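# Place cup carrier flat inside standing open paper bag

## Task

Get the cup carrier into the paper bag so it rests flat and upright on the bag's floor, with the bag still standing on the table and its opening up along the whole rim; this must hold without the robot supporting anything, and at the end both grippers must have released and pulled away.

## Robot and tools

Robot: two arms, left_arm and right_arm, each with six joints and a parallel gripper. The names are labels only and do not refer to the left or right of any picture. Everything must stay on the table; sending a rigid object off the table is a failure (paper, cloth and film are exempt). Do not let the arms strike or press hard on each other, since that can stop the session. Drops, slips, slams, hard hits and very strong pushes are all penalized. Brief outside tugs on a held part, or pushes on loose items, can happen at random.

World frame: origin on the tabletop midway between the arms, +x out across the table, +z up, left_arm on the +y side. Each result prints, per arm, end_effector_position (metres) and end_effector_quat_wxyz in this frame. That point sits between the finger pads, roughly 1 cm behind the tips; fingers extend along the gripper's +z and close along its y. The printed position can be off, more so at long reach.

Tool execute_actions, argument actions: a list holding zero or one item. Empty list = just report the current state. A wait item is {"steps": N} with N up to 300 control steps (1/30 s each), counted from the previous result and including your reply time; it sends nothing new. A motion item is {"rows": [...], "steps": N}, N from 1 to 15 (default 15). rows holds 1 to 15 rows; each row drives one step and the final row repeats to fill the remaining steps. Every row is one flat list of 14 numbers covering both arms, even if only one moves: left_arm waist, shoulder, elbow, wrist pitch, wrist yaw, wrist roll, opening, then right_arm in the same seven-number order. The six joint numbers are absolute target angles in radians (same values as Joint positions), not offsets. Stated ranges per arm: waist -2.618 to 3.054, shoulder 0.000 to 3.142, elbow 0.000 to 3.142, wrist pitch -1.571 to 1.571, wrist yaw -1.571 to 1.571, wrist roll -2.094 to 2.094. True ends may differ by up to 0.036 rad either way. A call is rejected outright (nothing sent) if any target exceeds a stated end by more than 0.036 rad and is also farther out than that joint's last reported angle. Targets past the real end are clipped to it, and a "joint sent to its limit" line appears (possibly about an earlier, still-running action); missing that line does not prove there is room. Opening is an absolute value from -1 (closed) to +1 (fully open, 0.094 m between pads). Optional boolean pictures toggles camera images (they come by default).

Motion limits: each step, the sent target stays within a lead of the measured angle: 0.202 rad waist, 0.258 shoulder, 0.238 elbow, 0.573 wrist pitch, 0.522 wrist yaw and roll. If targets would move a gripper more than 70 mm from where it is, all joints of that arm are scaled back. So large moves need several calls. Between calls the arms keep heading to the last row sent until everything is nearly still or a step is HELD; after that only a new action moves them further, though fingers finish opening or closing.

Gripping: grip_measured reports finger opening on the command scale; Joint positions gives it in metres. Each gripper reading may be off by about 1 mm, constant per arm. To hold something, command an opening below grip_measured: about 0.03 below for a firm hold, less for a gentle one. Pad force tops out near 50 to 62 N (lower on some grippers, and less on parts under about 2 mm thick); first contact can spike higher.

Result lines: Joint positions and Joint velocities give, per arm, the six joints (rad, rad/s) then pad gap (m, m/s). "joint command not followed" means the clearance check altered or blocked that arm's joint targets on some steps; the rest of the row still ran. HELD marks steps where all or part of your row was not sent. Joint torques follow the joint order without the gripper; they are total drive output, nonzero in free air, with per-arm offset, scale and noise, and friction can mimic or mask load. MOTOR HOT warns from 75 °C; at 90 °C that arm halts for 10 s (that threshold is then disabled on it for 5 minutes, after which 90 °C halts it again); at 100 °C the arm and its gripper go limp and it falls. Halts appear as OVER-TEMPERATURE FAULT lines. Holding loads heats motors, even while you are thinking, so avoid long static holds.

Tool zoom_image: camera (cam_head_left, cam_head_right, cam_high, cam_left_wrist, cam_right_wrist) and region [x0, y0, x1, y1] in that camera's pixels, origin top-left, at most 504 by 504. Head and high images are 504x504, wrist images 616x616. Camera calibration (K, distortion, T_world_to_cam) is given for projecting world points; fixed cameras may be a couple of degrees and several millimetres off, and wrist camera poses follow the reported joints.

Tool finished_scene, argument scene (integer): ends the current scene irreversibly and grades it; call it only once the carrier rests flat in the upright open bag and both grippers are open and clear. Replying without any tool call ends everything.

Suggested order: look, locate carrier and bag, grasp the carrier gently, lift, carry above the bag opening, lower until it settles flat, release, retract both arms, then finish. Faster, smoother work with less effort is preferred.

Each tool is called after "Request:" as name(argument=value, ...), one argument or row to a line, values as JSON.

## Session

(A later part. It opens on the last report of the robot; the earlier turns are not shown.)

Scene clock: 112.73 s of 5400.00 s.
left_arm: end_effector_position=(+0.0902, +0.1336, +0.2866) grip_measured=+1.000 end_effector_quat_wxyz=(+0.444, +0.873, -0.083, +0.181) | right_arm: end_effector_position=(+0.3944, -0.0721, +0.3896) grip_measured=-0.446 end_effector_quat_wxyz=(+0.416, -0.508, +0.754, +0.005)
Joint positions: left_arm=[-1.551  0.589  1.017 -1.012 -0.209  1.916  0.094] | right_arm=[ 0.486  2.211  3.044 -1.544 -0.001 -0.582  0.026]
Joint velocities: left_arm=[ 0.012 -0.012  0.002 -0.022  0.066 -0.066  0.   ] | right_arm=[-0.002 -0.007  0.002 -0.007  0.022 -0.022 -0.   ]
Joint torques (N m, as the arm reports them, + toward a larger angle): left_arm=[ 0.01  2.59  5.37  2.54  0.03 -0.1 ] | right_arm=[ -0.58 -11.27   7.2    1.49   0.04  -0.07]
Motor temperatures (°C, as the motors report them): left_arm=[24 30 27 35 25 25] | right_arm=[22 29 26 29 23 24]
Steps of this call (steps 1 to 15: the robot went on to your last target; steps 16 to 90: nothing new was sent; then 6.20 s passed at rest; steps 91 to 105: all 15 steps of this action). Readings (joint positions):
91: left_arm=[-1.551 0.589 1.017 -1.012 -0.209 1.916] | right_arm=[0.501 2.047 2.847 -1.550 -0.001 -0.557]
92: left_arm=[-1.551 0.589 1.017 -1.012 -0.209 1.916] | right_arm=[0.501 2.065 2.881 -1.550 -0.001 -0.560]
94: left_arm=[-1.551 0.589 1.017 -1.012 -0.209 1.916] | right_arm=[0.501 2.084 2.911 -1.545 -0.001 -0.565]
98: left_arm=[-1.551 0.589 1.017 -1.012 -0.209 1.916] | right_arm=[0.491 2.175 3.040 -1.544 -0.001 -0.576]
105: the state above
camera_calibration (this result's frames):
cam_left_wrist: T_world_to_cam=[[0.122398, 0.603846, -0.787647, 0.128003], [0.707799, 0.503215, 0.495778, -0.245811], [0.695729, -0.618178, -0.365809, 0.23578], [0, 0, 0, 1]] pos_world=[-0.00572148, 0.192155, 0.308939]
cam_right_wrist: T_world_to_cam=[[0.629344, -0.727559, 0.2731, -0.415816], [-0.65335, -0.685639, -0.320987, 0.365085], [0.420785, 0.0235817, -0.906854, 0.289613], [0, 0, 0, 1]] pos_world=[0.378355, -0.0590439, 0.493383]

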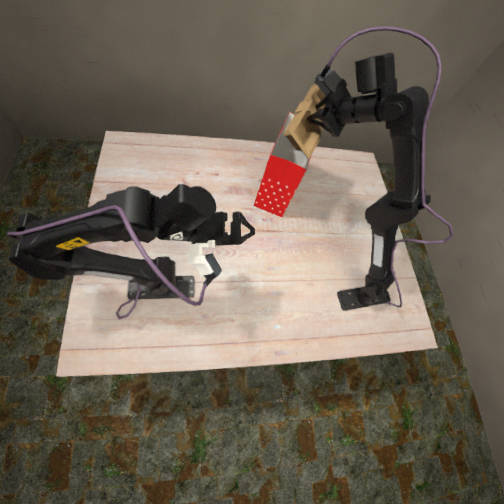

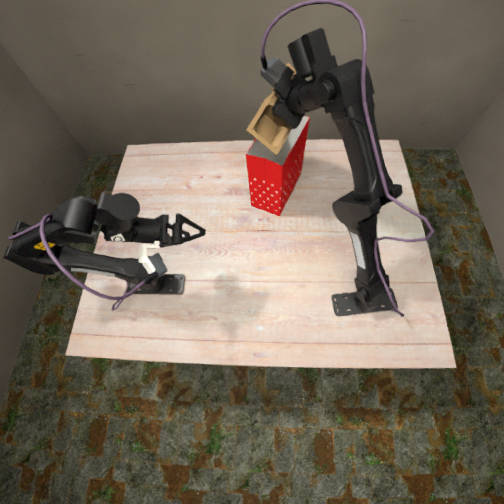

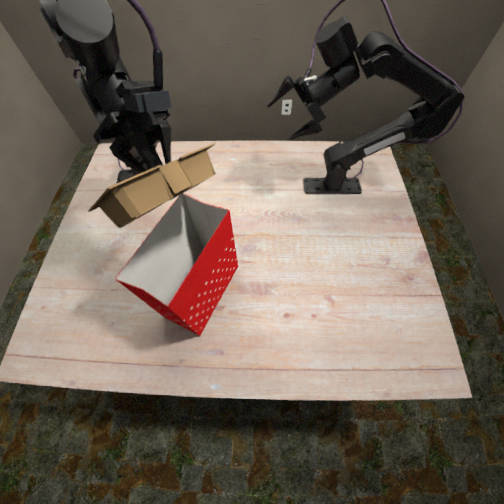

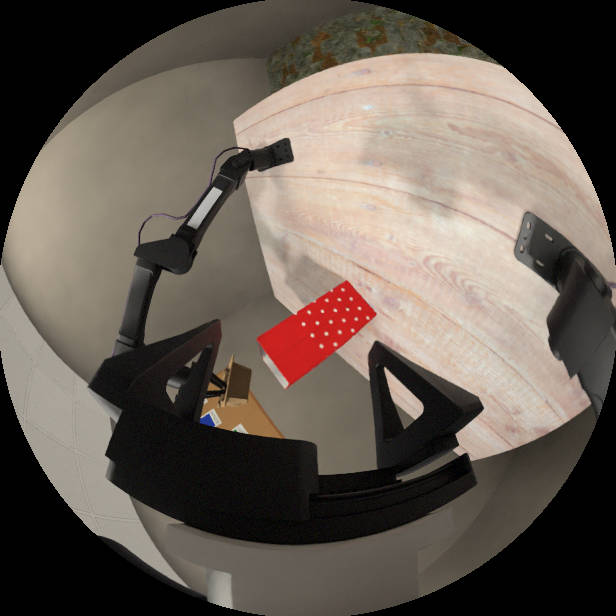

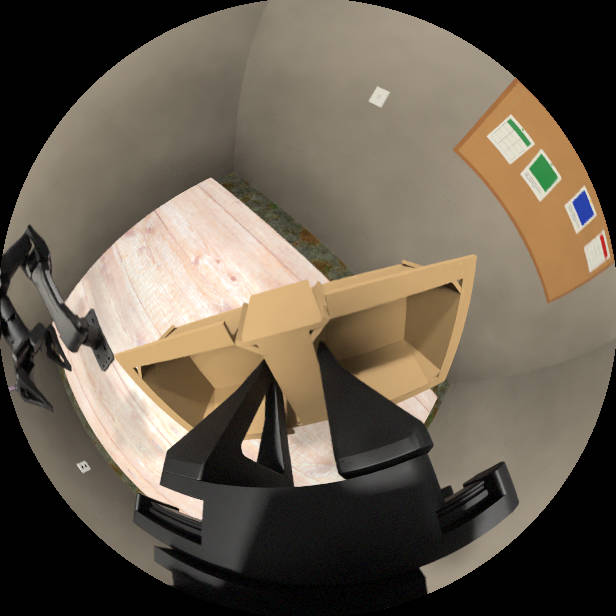

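Request:
execute_actions(
  actions=[
    {"rows":[[-1.55,0.6,1.0,-1.0,-0.2,1.9,1,0.465,2.3,3.14,-1.48,0,-0.6,-0.5]],"steps":15},
  ],
)

Scene clock: 117.83 s of 5400.00 s.
left_arm: end_effector_position=(+0.0902, +0.1336, +0.2866) grip_measured=+1.000 end_effector_quat_wxyz=(+0.444, +0.873, -0.083, +0.181) | right_arm: end_effector_position=(+0.4234, -0.0617, +0.3692) grip_measured=-0.446 end_effector_quat_wxyz=(+0.420, -0.506, +0.754, -0.001)
Joint positions: left_arm=[-1.551  0.589  1.017 -1.012 -0.209  1.916  0.094] | right_arm=[ 0.471  2.314  3.111 -1.502 -0.001 -0.593  0.026]
Joint velocities: left_arm=[ 0.012 -0.002 -0.012 -0.022 -0.022 -0.022  0.   ] | right_arm=[-0.002 -0.002 -0.017  0.022 -0.051 -0.007 -0.001]
Joint torques (N m, as the arm reports them, + toward a larger angle): left_arm=[ 0.01  2.53  5.38  2.55  0.04 -0.1 ] | right_arm=[ -0.55 -12.57   7.     1.66   0.01  -0.04]
Motor temperatures (°C, as the motors report them): left_arm=[24 30 27 35 25 25] | right_arm=[22 29 26 29 23 24]
Steps of this call (steps 1 to 15: the robot went on to your last target; steps 16 to 90: nothing new was sent; then 1.60 s passed at rest; steps 91 to 105: all 15 steps of this action). Readings (joint positions):
91: left_arm=[-1.551 0.589 1.017 -1.012 -0.209 1.916] | right_arm=[0.485 2.225 3.066 -1.544 -0.001 -0.585]
92: left_arm=[-1.551 0.589 1.017 -1.012 -0.209 1.916] | right_arm=[0.483 2.243 3.093 -1.533 -0.001 -0.587]
94: left_arm=[-1.551 0.589 1.017 -1.012 -0.209 1.916] | right_arm=[0.477 2.270 3.111 -1.512 -0.001 -0.589]
98: left_arm=[-1.551 0.589 1.017 -1.012 -0.209 1.916] | right_arm=[0.471 2.307 3.111 -1.506 -0.001 -0.592]
105: the state above
camera_calibration (this result's frames):
cam_left_wrist: T_world_to_cam=[[0.122398, 0.603846, -0.787647, 0.128003], [0.707799, 0.503215, 0.495778, -0.245811], [0.695729, -0.618178, -0.365809, 0.23578], [0, 0, 0, 1]] pos_world=[-0.00572148, 0.192155, 0.308939]
cam_right_wrist: T_world_to_cam=[[0.620709, -0.731517, 0.282141, -0.420838], [-0.655276, -0.681606, -0.325619, 0.387322], [0.430504, 0.0172348, -0.902424, 0.25256], [0, 0, 0, 1]] pos_world=[0.406293, -0.048202, 0.472771]

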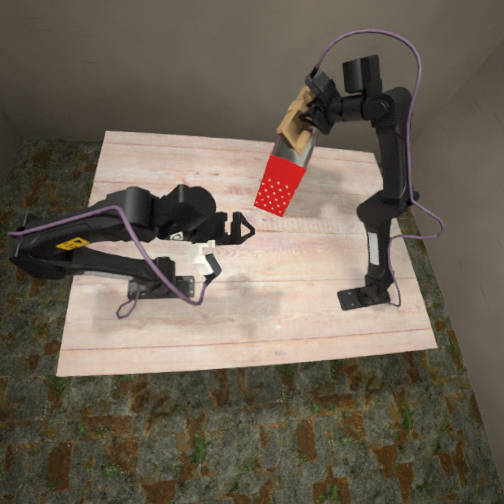

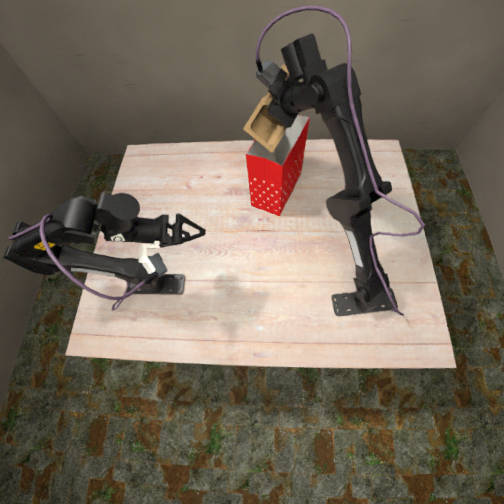

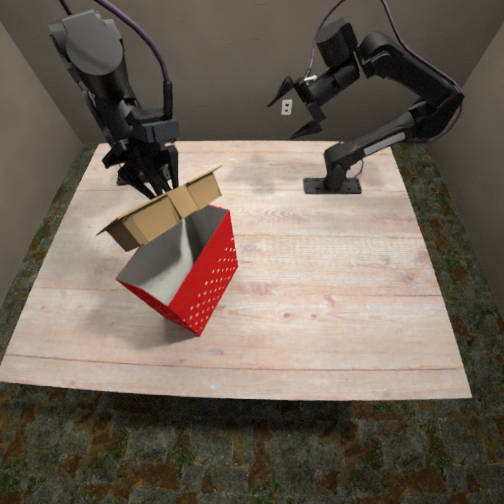

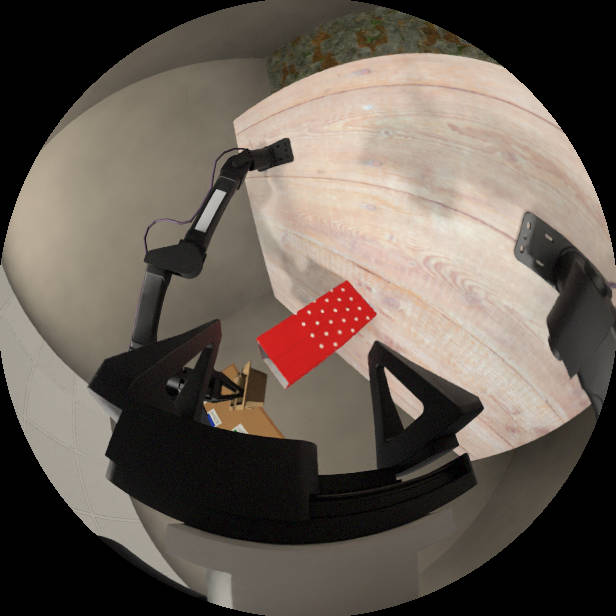

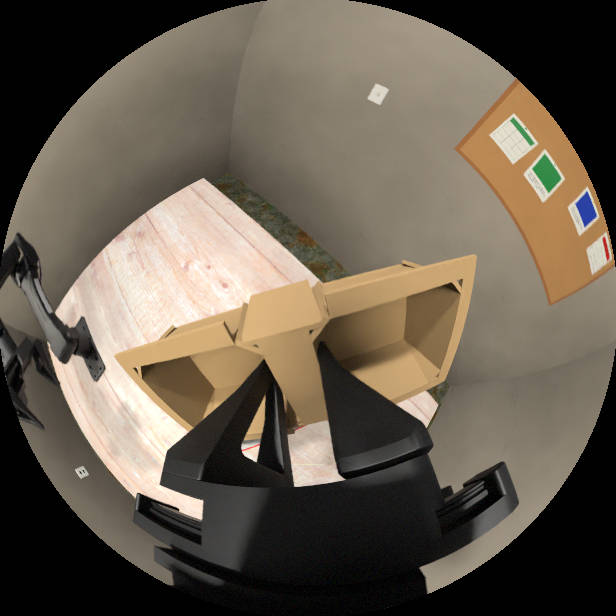

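Request:
execute_actions(
  actions=[
    {"rows":[[-1.55,0.6,1.0,-1.0,-0.2,1.9,1,0.485,2.36,3.13,-1.5,0,-0.58,-0.5]],"steps":15},
  ],
)

Scene clock: 125.20 s of 5400.00 s.
left_arm: end_effector_position=(+0.0902, +0.1336, +0.2866) grip_measured=+1.000 end_effector_quat_wxyz=(+0.444, +0.873, -0.083, +0.181) | right_arm: end_effector_position=(+0.4330, -0.0509, +0.3401) grip_measured=-0.446 end_effector_quat_wxyz=(+0.394, -0.513, +0.763, +0.001)
Joint positions: left_arm=[-1.551  0.589  1.017 -1.012 -0.209  1.916  0.094] | right_arm=[ 0.478  2.372  3.111 -1.5   -0.001 -0.589  0.026]
Joint velocities: left_arm=[-0.017 -0.002 -0.007 -0.022 -0.007 -0.037  0.   ] | right_arm=[-0.007  0.007 -0.002  0.051 -0.022  0.066 -0.   ]
Joint torques (N m, as the arm reports them, + toward a larger angle): left_arm=[ 0.01  2.52  5.36  2.54  0.04 -0.1 ] | right_arm=[  0.56 -12.99   6.39   1.47   0.03   0.11]
Motor temperatures (°C, as the motors report them): left_arm=[24 30 27 35 25 25] | right_arm=[22 30 26 30 23 24]
Steps of this call (steps 1 to 15: the robot went on to your last target; steps 16 to 90: nothing new was sent; then 3.87 s passed at rest; steps 91 to 105: all 15 steps of this action). Readings (joint positions):
91: left_arm=[-1.551 0.589 1.017 -1.012 -0.209 1.916] | right_arm=[0.471 2.318 3.111 -1.501 -0.001 -0.593]
92: left_arm=[-1.551 0.589 1.017 -1.012 -0.209 1.916] | right_arm=[0.472 2.322 3.111 -1.500 -0.001 -0.592]
94: left_arm=[-1.551 0.589 1.017 -1.012 -0.209 1.916] | right_arm=[0.474 2.337 3.111 -1.500 -0.001 -0.591]
98: left_arm=[-1.551 0.589 1.017 -1.012 -0.209 1.916] | right_arm=[0.478 2.367 3.111 -1.500 -0.001 -0.590]
105: the state above
camera_calibration (this result's frames):
cam_left_wrist: T_world_to_cam=[[0.122398, 0.603846, -0.787647, 0.128003], [0.707799, 0.503215, 0.495778, -0.245811], [0.695729, -0.618178, -0.365809, 0.23578], [0, 0, 0, 1]] pos_world=[-0.00572148, 0.192155, 0.308939]
cam_right_wrist: T_world_to_cam=[[0.637289, -0.72072, 0.272809, -0.414194], [-0.666831, -0.693184, -0.273555, 0.378307], [0.386264, -0.00758346, -0.922357, 0.246687], [0, 0, 0, 1]] pos_world=[0.420942, -0.0344109, 0.444017]

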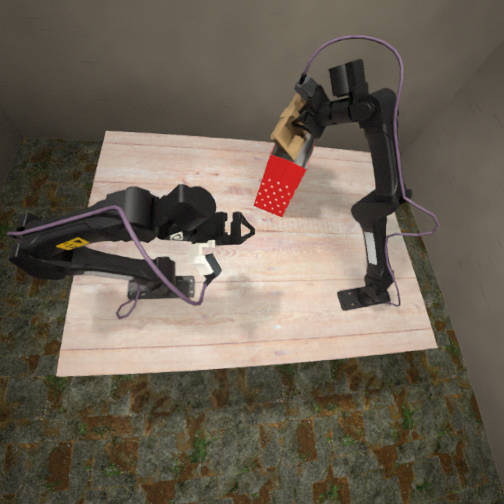

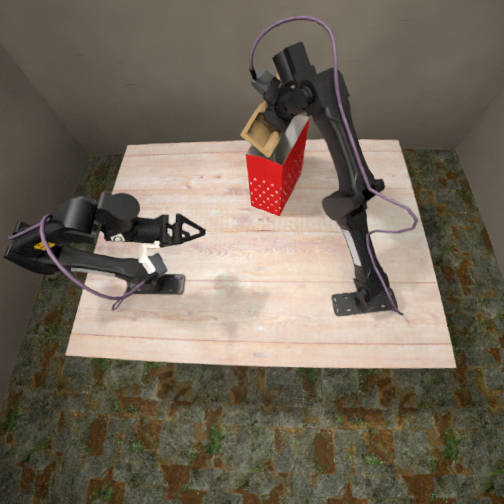

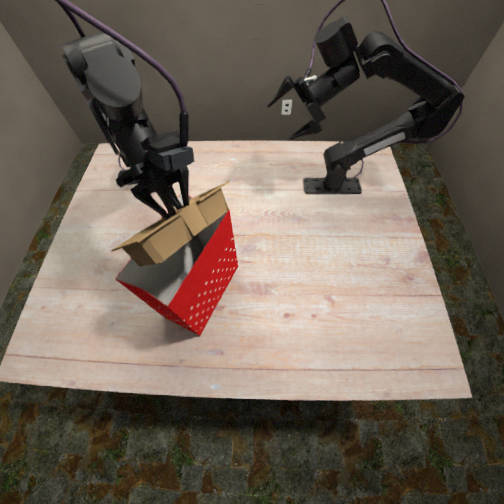

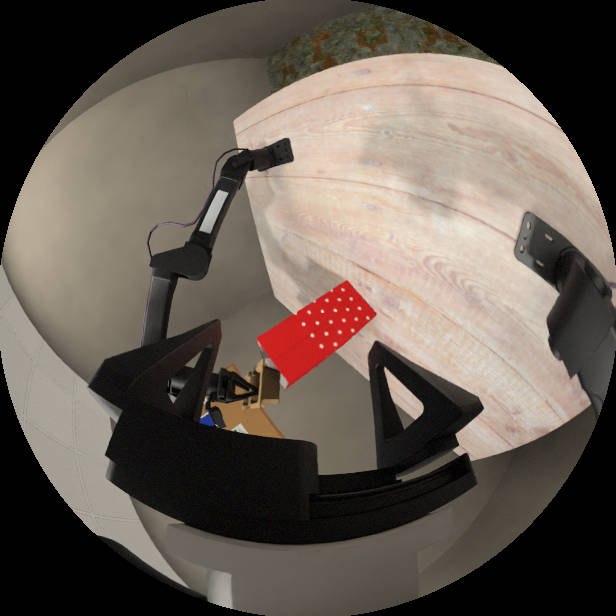

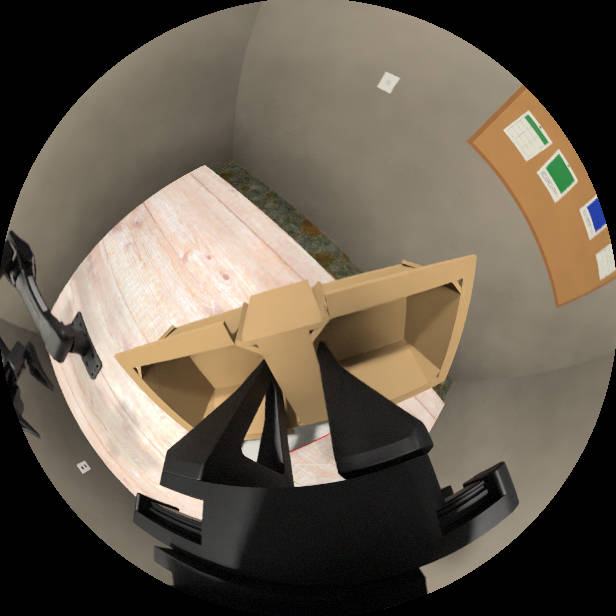

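Request:
execute_actions(
  actions=[
    {"rows":[[-1.55,0.6,1.0,-1.0,-0.2,1.9,1,0.48,2.37,3.04,-1.52,0,-0.58,-0.5]],"steps":15},
  ],
)

Request:
zoom_image(
  camera="cam_high",
  region=[80,140,280,340],
)

Request:
zoom_image(
  camera="cam_head_right",
  region=[210,60,350,200],
)

Scene clock: 133.13 s of 5400.00 s.
left_arm: end_effector_position=(+0.0902, +0.1336, +0.2866) grip_measured=+1.000 end_effector_quat_wxyz=(+0.444, +0.873, -0.083, +0.181) | right_arm: end_effector_position=(+0.4339, -0.0503, +0.3176) grip_measured=-0.446 end_effector_quat_wxyz=(+0.361, -0.520, +0.774, +0.002)
Joint positions: left_arm=[-1.551  0.589  1.017 -1.012 -0.209  1.916  0.094] | right_arm=[ 0.478  2.377  3.053 -1.509 -0.001 -0.587  0.026]
Joint velocities: left_arm=[0.007 0.002 0.002 0.139 0.022 0.051 0.   ] | right_arm=[-0.002 -0.007  0.002 -0.007  0.154 -0.066  0.   ]
Joint torques (N m, as the arm reports them, + toward a larger angle): left_arm=[ 0.04  2.57  5.37  2.54  0.04 -0.09] | right_arm=[  0.2  -12.92   3.96   1.19   0.04   0.02]
Motor temperatures (°C, as the motors report them): left_arm=[24 30 27 35 25 25] | right_arm=[22 31 26 30 23 24]
Steps of this call (steps 1 to 15: the robot went on to your last target; steps 16 to 90: nothing new was sent; then 4.43 s passed at rest; steps 91 to 105: all 15 steps of this action). Readings (joint positions):
91: left_arm=[-1.551 0.589 1.017 -1.012 -0.209 1.916] | right_arm=[0.478 2.371 3.100 -1.500 -0.001 -0.589]
92: left_arm=[-1.551 0.589 1.017 -1.012 -0.209 1.916] | right_arm=[0.478 2.368 3.087 -1.501 -0.001 -0.589]
94: left_arm=[-1.551 0.589 1.017 -1.012 -0.209 1.916] | right_arm=[0.478 2.370 3.066 -1.504 -0.001 -0.589]
98: left_arm=[-1.551 0.589 1.017 -1.012 -0.209 1.916] | right_arm=[0.478 2.377 3.053 -1.508 -0.001 -0.588]
105: the state above
camera_calibration (this result's frames):
cam_left_wrist: T_world_to_cam=[[0.122398, 0.603846, -0.787647, 0.128003], [0.707799, 0.503215, 0.495778, -0.245811], [0.695729, -0.618178, -0.365809, 0.23578], [0, 0, 0, 1]] pos_world=[-0.00572148, 0.192155, 0.308939]
cam_right_wrist: T_world_to_cam=[[0.652157, -0.711441, 0.261809, -0.41067], [-0.682365, -0.701353, -0.206114, 0.358032], [0.330258, -0.0442305, -0.942854, 0.254559], [0, 0, 0, 1]] pos_world=[0.428059, -0.0298019, 0.421324]

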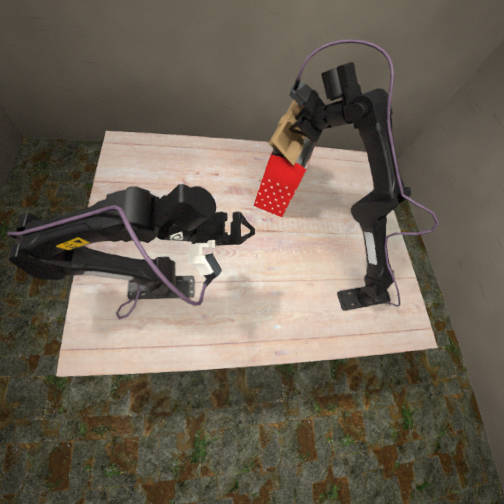

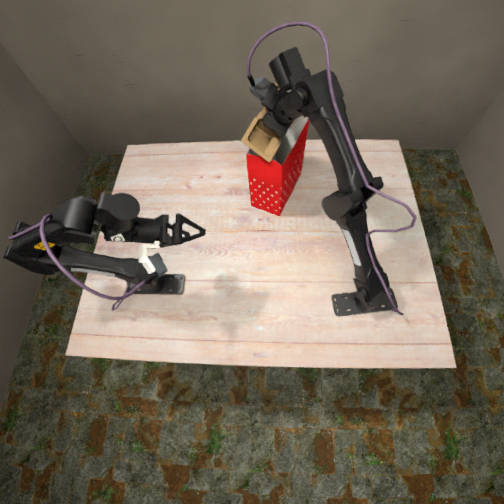

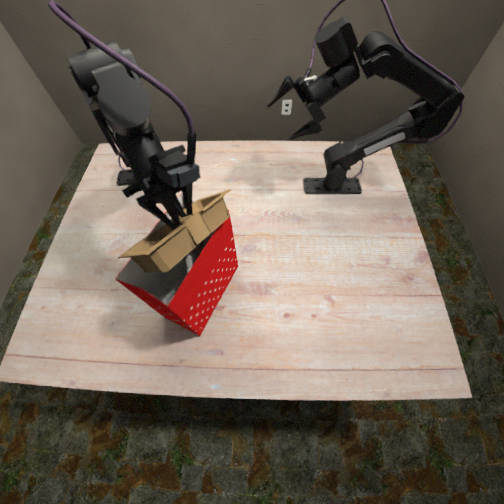

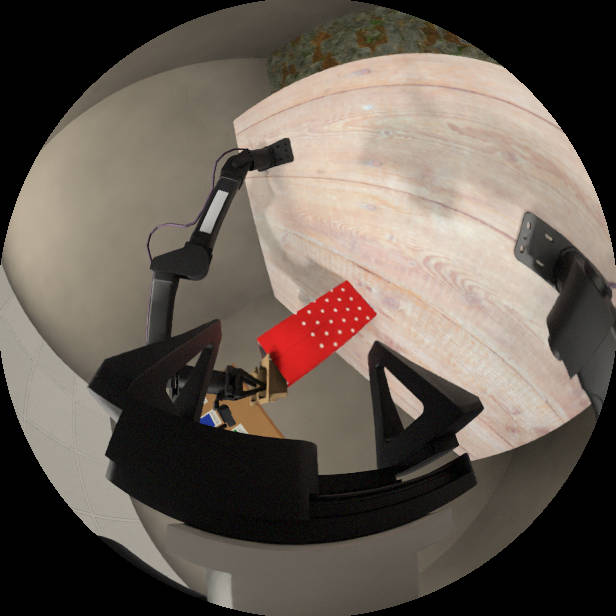

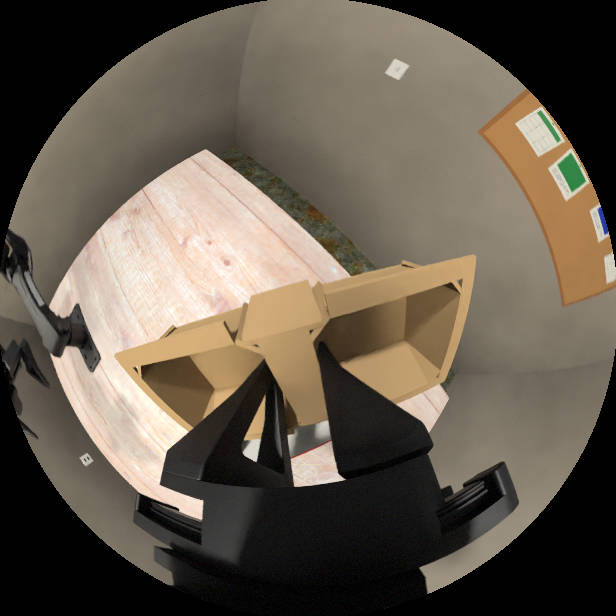

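Region (80, 140, 280, 340) of cam_high's 504x504 image, scaled by 2.520, with more detail than that image has.

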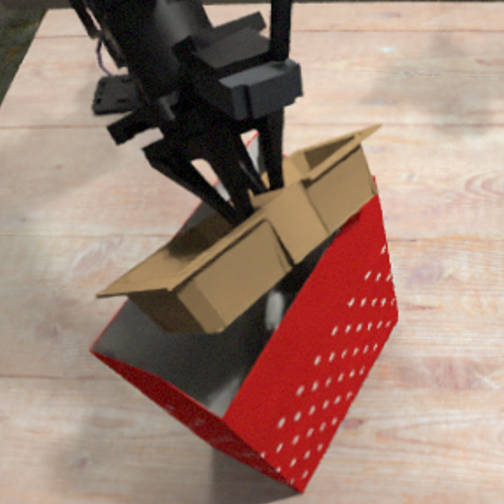

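Region (210, 60, 350, 200) of cam_head_right's 504x504 image, scaled by 3.600, with more detail than that image has.

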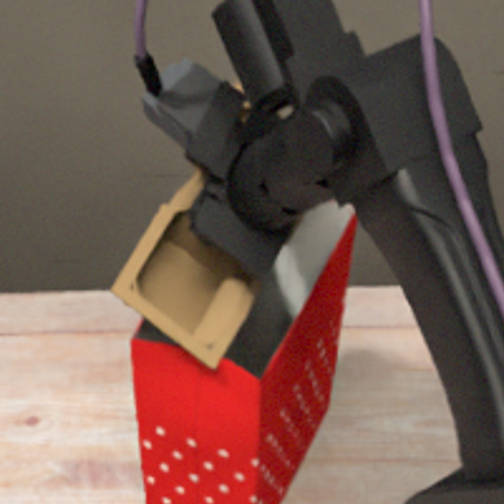

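Request:
execute_actions(
  actions=[
    {"rows":[[-1.55,0.6,1.0,-1.0,-0.2,1.9,1,0.44,2.4,3.06,-1.5,0,-0.62,-0.5]],"steps":15},
  ],
)

Request:
zoom_image(
  camera="cam_high",
  region=[80,140,280,340],
)

Request:
zoom_image(
  camera="cam_head_right",
  region=[210,60,350,200],
)

Scene clock: 139.77 s of 5400.00 s.
left_arm: end_effector_position=(+0.0902, +0.1336, +0.2866) grip_measured=+1.000 end_effector_quat_wxyz=(+0.444, +0.873, -0.083, +0.181) | right_arm: end_effector_position=(+0.4486, -0.0639, +0.3049) grip_measured=-0.446 end_effector_quat_wxyz=(+0.349, -0.517, +0.781, -0.008)
Joint positions: left_arm=[-1.551  0.589  1.017 -1.012 -0.209  1.916  0.094] | right_arm=[ 0.441  2.402  3.053 -1.508 -0.003 -0.61   0.026]
Joint velocities: left_arm=[ 0.022 -0.012 -0.002 -0.037 -0.066 -0.022  0.   ] | right_arm=[-0.007 -0.002  0.012 -0.022  0.037  0.022 -0.001]
Joint torques (N m, as the arm reports them, + toward a larger angle): left_arm=[ 0.02  2.53  5.36  2.53  0.04 -0.09] | right_arm=[ -0.05 -12.58   5.76   1.35   0.02  -0.14]
Motor temperatures (°C, as the motors report them): left_arm=[24 30 27 36 25 25] | right_arm=[22 32 26 30 23 24]
Steps of this call (steps 1 to 15: the robot went on to your last target; steps 16 to 90: nothing new was sent; then 3.13 s passed at rest; steps 91 to 105: all 15 steps of this action). Readings (joint positions):
91: left_arm=[-1.551 0.589 1.017 -1.012 -0.209 1.916] | right_arm=[0.475 2.379 3.053 -1.509 -0.002 -0.591]
92: left_arm=[-1.551 0.589 1.017 -1.012 -0.209 1.916] | right_arm=[0.471 2.380 3.053 -1.508 -0.003 -0.595]
94: left_arm=[-1.551 0.589 1.017 -1.012 -0.209 1.916] | right_arm=[0.458 2.387 3.053 -1.508 -0.003 -0.601]
98: left_arm=[-1.551 0.589 1.017 -1.012 -0.209 1.916] | right_arm=[0.441 2.400 3.053 -1.508 -0.003 -0.606]
105: the state above
camera_calibration (this result's frames):
cam_left_wrist: T_world_to_cam=[[0.122398, 0.603846, -0.787647, 0.128003], [0.707799, 0.503215, 0.495778, -0.245811], [0.695729, -0.618178, -0.365809, 0.23578], [0, 0, 0, 1]] pos_world=[-0.00572148, 0.192155, 0.308939]
cam_right_wrist: T_world_to_cam=[[0.642307, -0.716875, 0.27117, -0.425387], [-0.697845, -0.693296, -0.179872, 0.355347], [0.316947, -0.0737012, -0.945575, 0.242078], [0, 0, 0, 1]] pos_world=[0.44448, -0.0407472, 0.408172]

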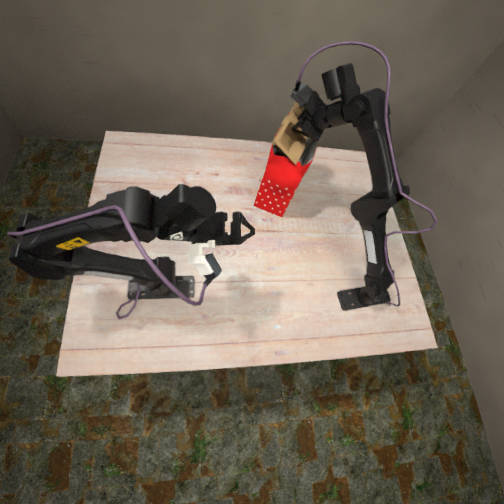

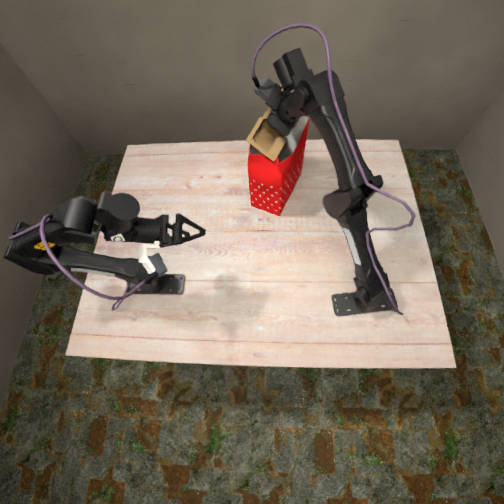

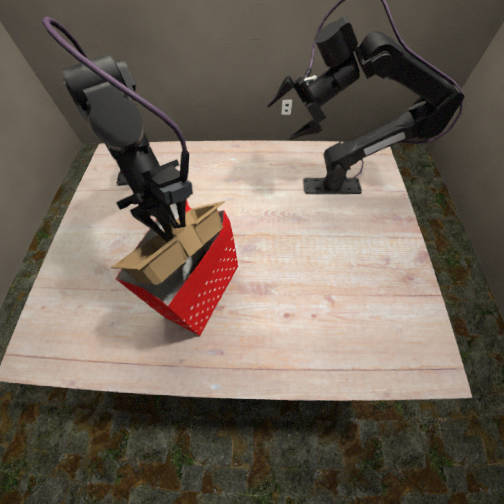

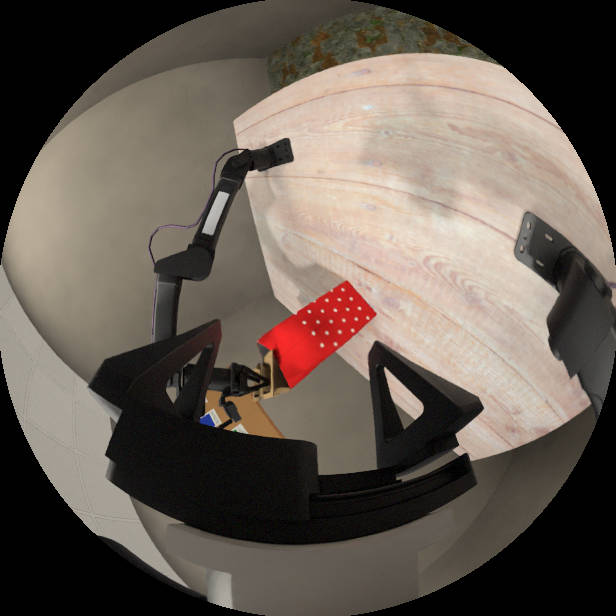

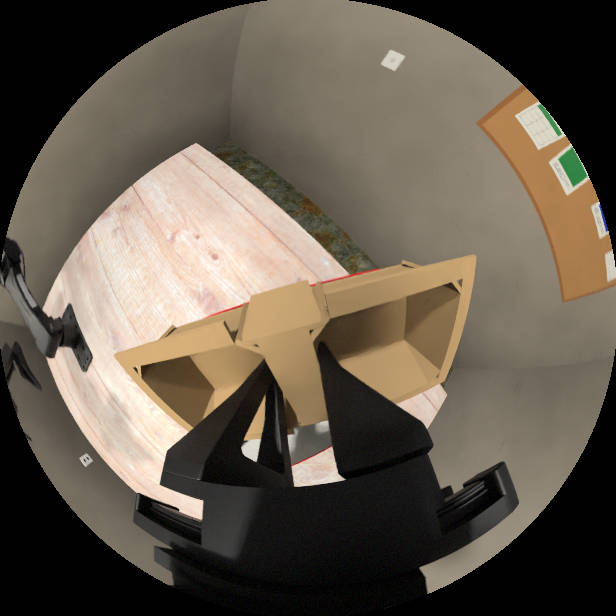

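Region (80, 140, 280, 340) of cam_high's 504x504 image, scaled by 2.520, with more detail than that image has.

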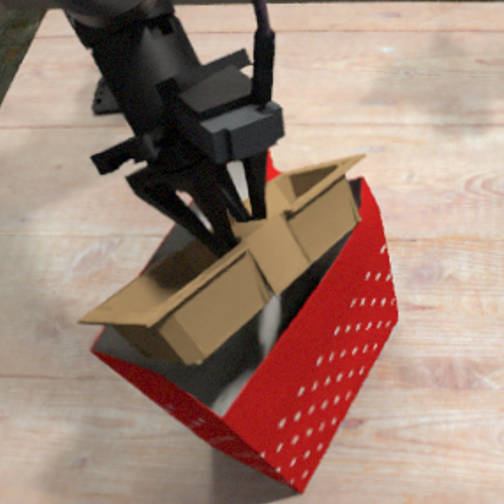

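Region (210, 60, 350, 200) of cam_head_right's 504x504 image, scaled by 3.600, with more detail than that image has.

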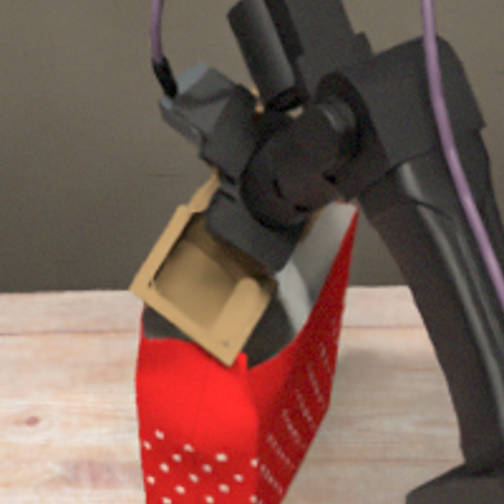

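Request:
execute_actions(
  actions=[
    {"rows":[[-1.55,0.6,1.0,-1.0,-0.2,1.9,1,0.43,2.42,3.14,-1.48,0,-0.8,-0.5]],"steps":15},
  ],
)

Request:
zoom_image(
  camera="cam_high",
  region=[80,140,280,340],
)

Request:
zoom_image(
  camera="cam_head_right",
  region=[210,60,350,200],
)

Scene clock: 146.27 s of 5400.00 s.
left_arm: end_effector_position=(+0.0902, +0.1336, +0.2866) grip_measured=+1.000 end_effector_quat_wxyz=(+0.444, +0.873, -0.083, +0.181) | right_arm: end_effector_position=(+0.4527, -0.0626, +0.3161) grip_measured=-0.446 end_effector_quat_wxyz=(+0.370, -0.577, +0.727, -0.041)
Joint positions: left_arm=[-1.551  0.589  1.017 -1.012 -0.209  1.916  0.094] | right_arm=[ 0.439  2.419  3.11  -1.499 -0.003 -0.786  0.026]
Joint velocities: left_arm=[ 0.012 -0.002 -0.017  0.051 -0.007 -0.022  0.   ] | right_arm=[-0.012 -0.002 -0.007  0.007 -0.037 -0.095  0.001]
Joint torques (N m, as the arm reports them, + toward a larger angle): left_arm=[ 0.02  2.54  5.36  2.54  0.04 -0.1 ] | right_arm=[ -0.85 -12.35   7.56   1.59   0.04  -0.03]
Motor temperatures (°C, as the motors report them): left_arm=[24 30 27 36 25 25] | right_arm=[22 32 26 30 23 24]
Steps of this call (steps 1 to 15: the robot went on to your last target; steps 16 to 90: nothing new was sent; then 3.00 s passed at rest; steps 91 to 105: all 15 steps of this action). Readings (joint positions):
91: left_arm=[-1.551 0.589 1.017 -1.012 -0.209 1.916] | right_arm=[0.440 2.407 3.067 -1.509 -0.003 -0.640]
92: left_arm=[-1.551 0.589 1.017 -1.012 -0.209 1.916] | right_arm=[0.440 2.415 3.085 -1.506 -0.003 -0.671]
94: left_arm=[-1.551 0.589 1.017 -1.012 -0.209 1.916] | right_arm=[0.440 2.419 3.101 -1.502 -0.003 -0.715]
98: left_arm=[-1.551 0.589 1.017 -1.012 -0.209 1.916] | right_arm=[0.439 2.419 3.110 -1.499 -0.003 -0.761]
105: the state above
camera_calibration (this result's frames):
cam_left_wrist: T_world_to_cam=[[0.122398, 0.603846, -0.787647, 0.128003], [0.707799, 0.503215, 0.495778, -0.245811], [0.695729, -0.618178, -0.365809, 0.23578], [0, 0, 0, 1]] pos_world=[-0.00572148, 0.192155, 0.308939]
cam_right_wrist: T_world_to_cam=[[0.692391, -0.606798, 0.390372, -0.483526], [-0.58325, -0.789211, -0.192265, 0.30716], [0.424752, -0.094562, -0.900358, 0.186992], [0, 0, 0, 1]] pos_world=[0.434515, -0.0333065, 0.416171]

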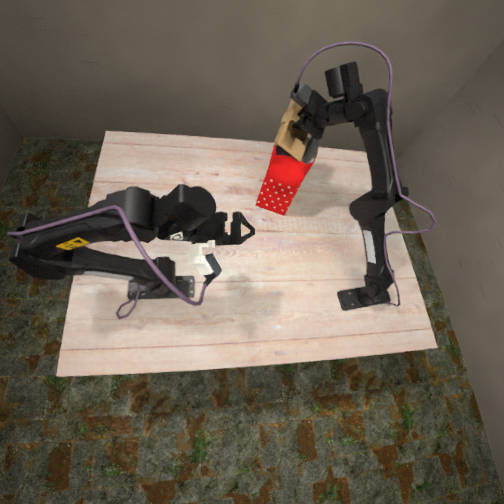

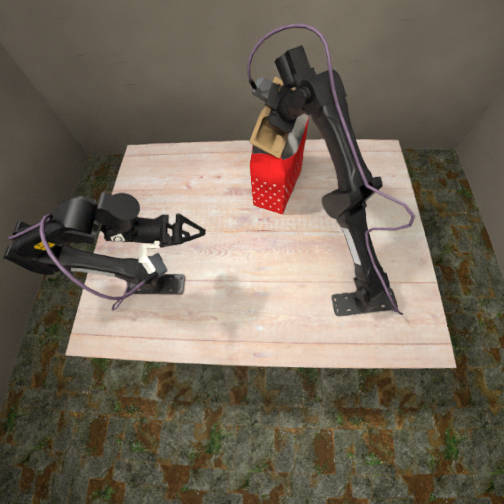

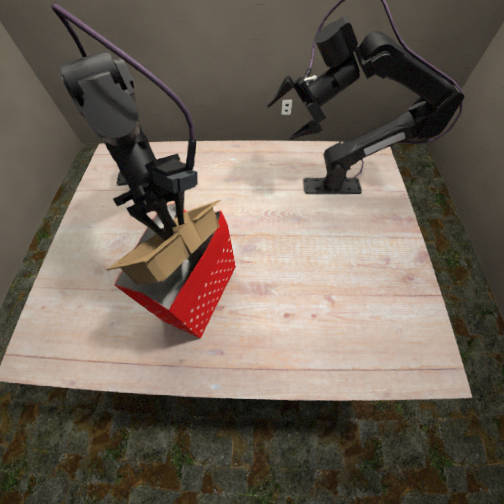

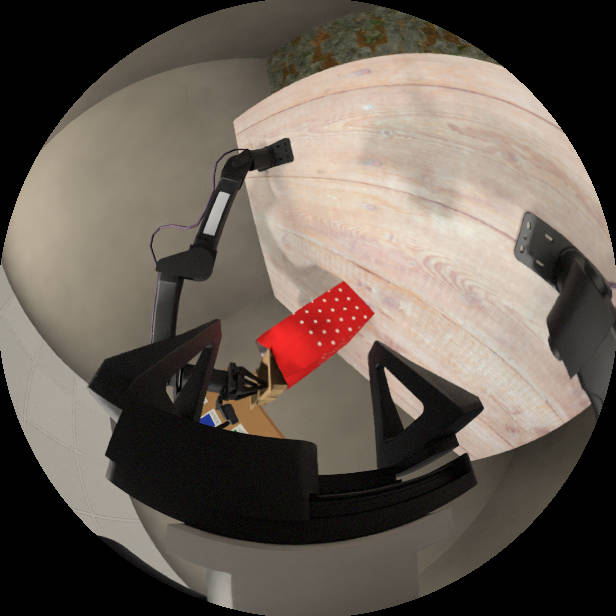

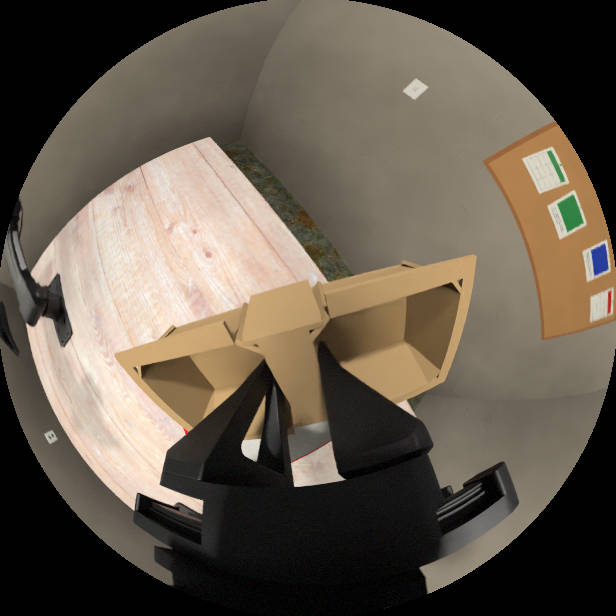

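Region (80, 140, 280, 340) of cam_high's 504x504 image, scaled by 2.520, with more detail than that image has.

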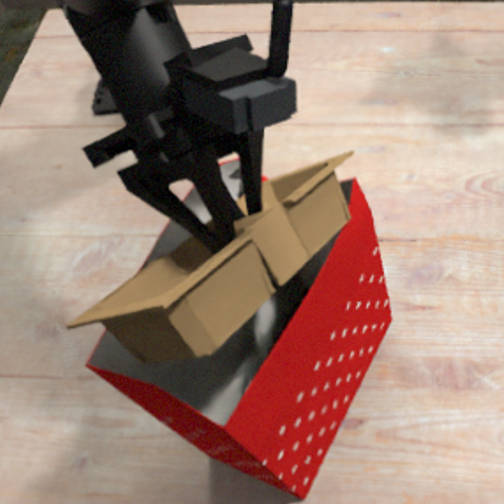

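Region (210, 60, 350, 200) of cam_head_right's 504x504 image, scaled by 3.600, with more detail than that image has.

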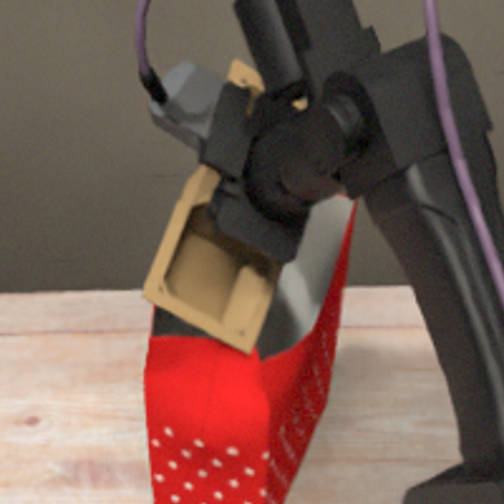

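Request:
execute_actions(
  actions=[
    {"rows":[[-1.55,0.6,1.0,-1.0,-0.2,1.9,1,0.405,2.42,3.1,-1.5,0,-0.64,-0.5]],"steps":15},
  ],
)

Request:
zoom_image(
  camera="cam_high",
  region=[80,140,280,340],
)

Request:
zoom_image(
  camera="cam_head_right",
  region=[210,60,350,200],
)

Scene clock: 165.70 s of 5400.00 s.
left_arm: end_effector_position=(+0.0902, +0.1336, +0.2866) grip_measured=+1.000 end_effector_quat_wxyz=(+0.444, +0.873, -0.083, +0.181) | right_arm: end_effector_position=(+0.4616, -0.0774, +0.3161) grip_measured=-0.446 end_effector_quat_wxyz=(+0.372, -0.516, +0.771, -0.023)
Joint positions: left_arm=[-1.551  0.589  1.017 -1.012 -0.209  1.916  0.094] | right_arm=[ 0.407  2.419  3.11  -1.499 -0.003 -0.654  0.026]
Joint velocities: left_arm=[ 0.007 -0.007  0.012 -0.022 -0.051 -0.022  0.   ] | right_arm=[-0.007 -0.002  0.027 -0.022  0.051  0.051  0.001]
Joint torques (N m, as the arm reports them, + toward a larger angle): left_arm=[ 0.04  2.53  5.35  2.54  0.05 -0.1 ] | right_arm=[ -0.22 -12.19   4.21   1.32   0.07   0.04]
Motor temperatures (°C, as the motors report them): left_arm=[24 30 27 36 25 25] | right_arm=[22 32 26 30 23 24]
Steps of this call (steps 1 to 15: the robot went on to your last target; steps 16 to 90: nothing new was sent; then 15.93 s passed at rest; steps 91 to 105: all 15 steps of this action). Readings (joint positions):
91: left_arm=[-1.551 0.589 1.017 -1.012 -0.209 1.916] | right_arm=[0.437 2.419 3.110 -1.499 -0.003 -0.769]
92: left_arm=[-1.551 0.589 1.017 -1.012 -0.209 1.916] | right_arm=[0.434 2.419 3.110 -1.499 -0.003 -0.745]
94: left_arm=[-1.551 0.589 1.017 -1.012 -0.209 1.916] | right_arm=[0.422 2.419 3.110 -1.499 -0.003 -0.710]
98: left_arm=[-1.551 0.589 1.017 -1.012 -0.209 1.916] | right_arm=[0.407 2.419 3.110 -1.499 -0.003 -0.673]
105: the state above
camera_calibration (this result's frames):
cam_left_wrist: T_world_to_cam=[[0.122398, 0.603846, -0.787647, 0.128003], [0.707799, 0.503215, 0.495778, -0.245811], [0.695729, -0.618178, -0.365809, 0.23578], [0, 0, 0, 1]] pos_world=[-0.00572148, 0.192155, 0.308939]
cam_right_wrist: T_world_to_cam=[[0.624495, -0.717902, 0.307607, -0.44981], [-0.68732, -0.692203, -0.220107, 0.365018], [0.370942, -0.0739691, -0.925706, 0.216237], [0, 0, 0, 1]] pos_world=[0.451577, -0.0542582, 0.418879]

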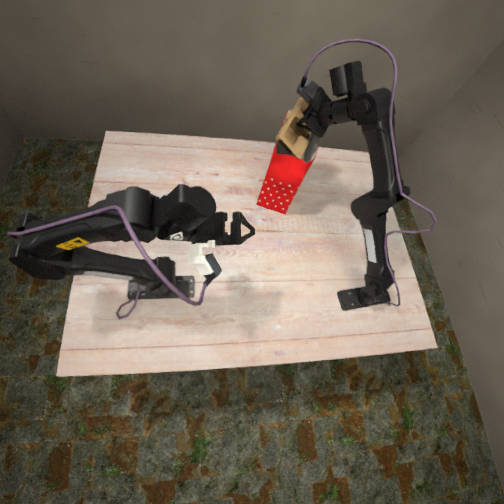

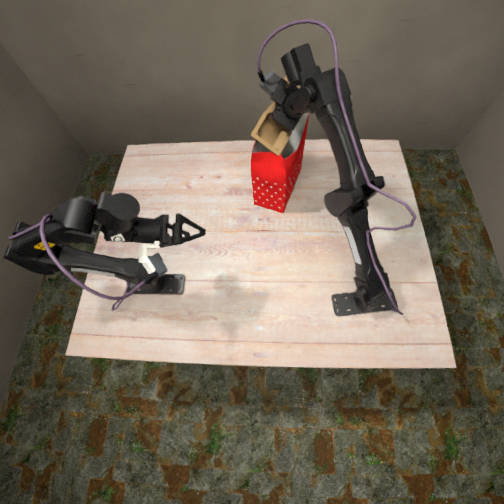

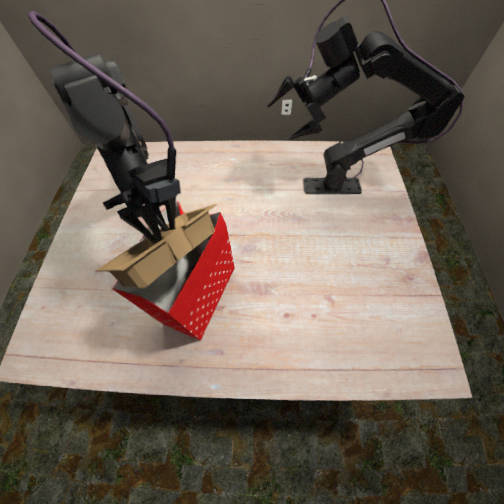

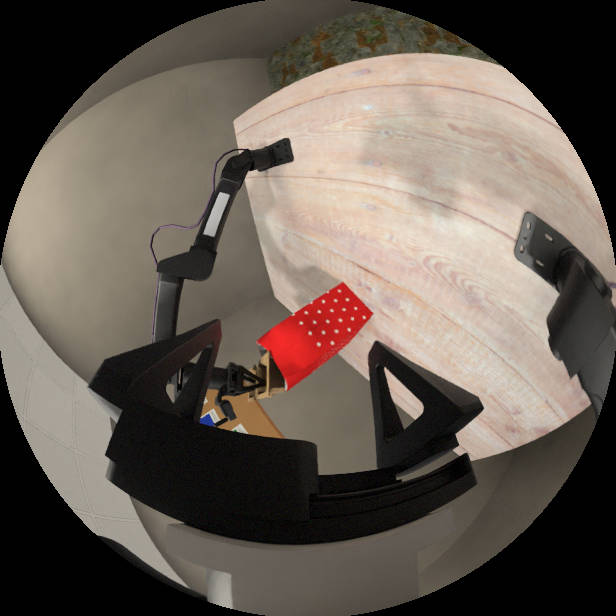

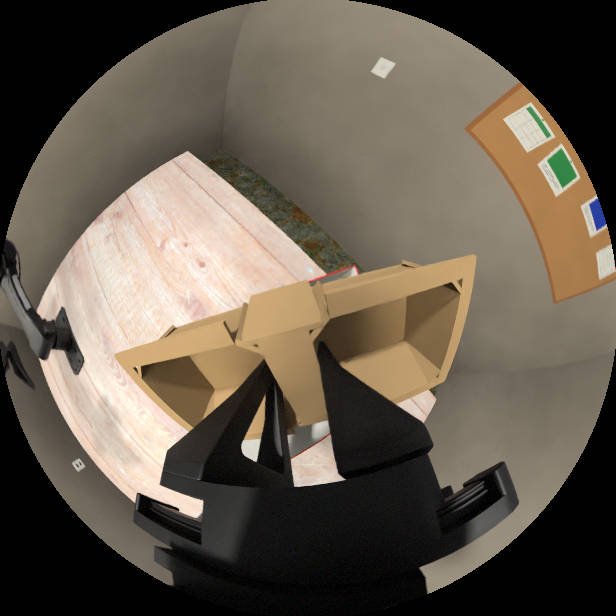

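Region (80, 140, 280, 340) of cam_high's 504x504 image, scaled by 2.520, with more detail than that image has.

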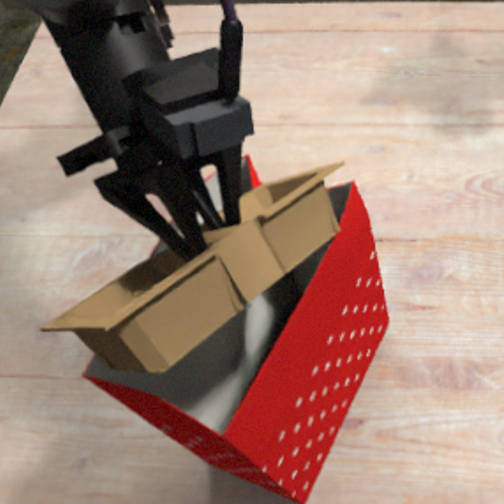

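Region (210, 60, 350, 200) of cam_head_right's 504x504 image, scaled by 3.600, with more detail than that image has.

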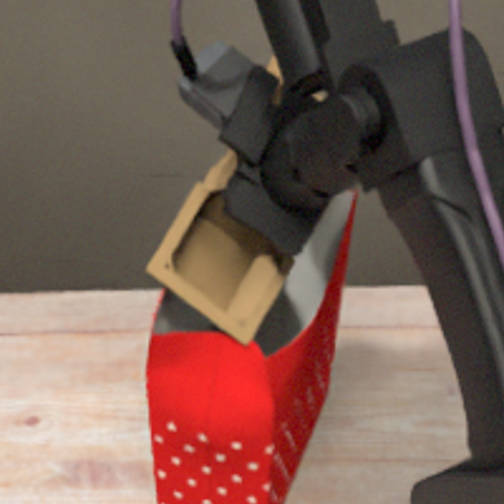

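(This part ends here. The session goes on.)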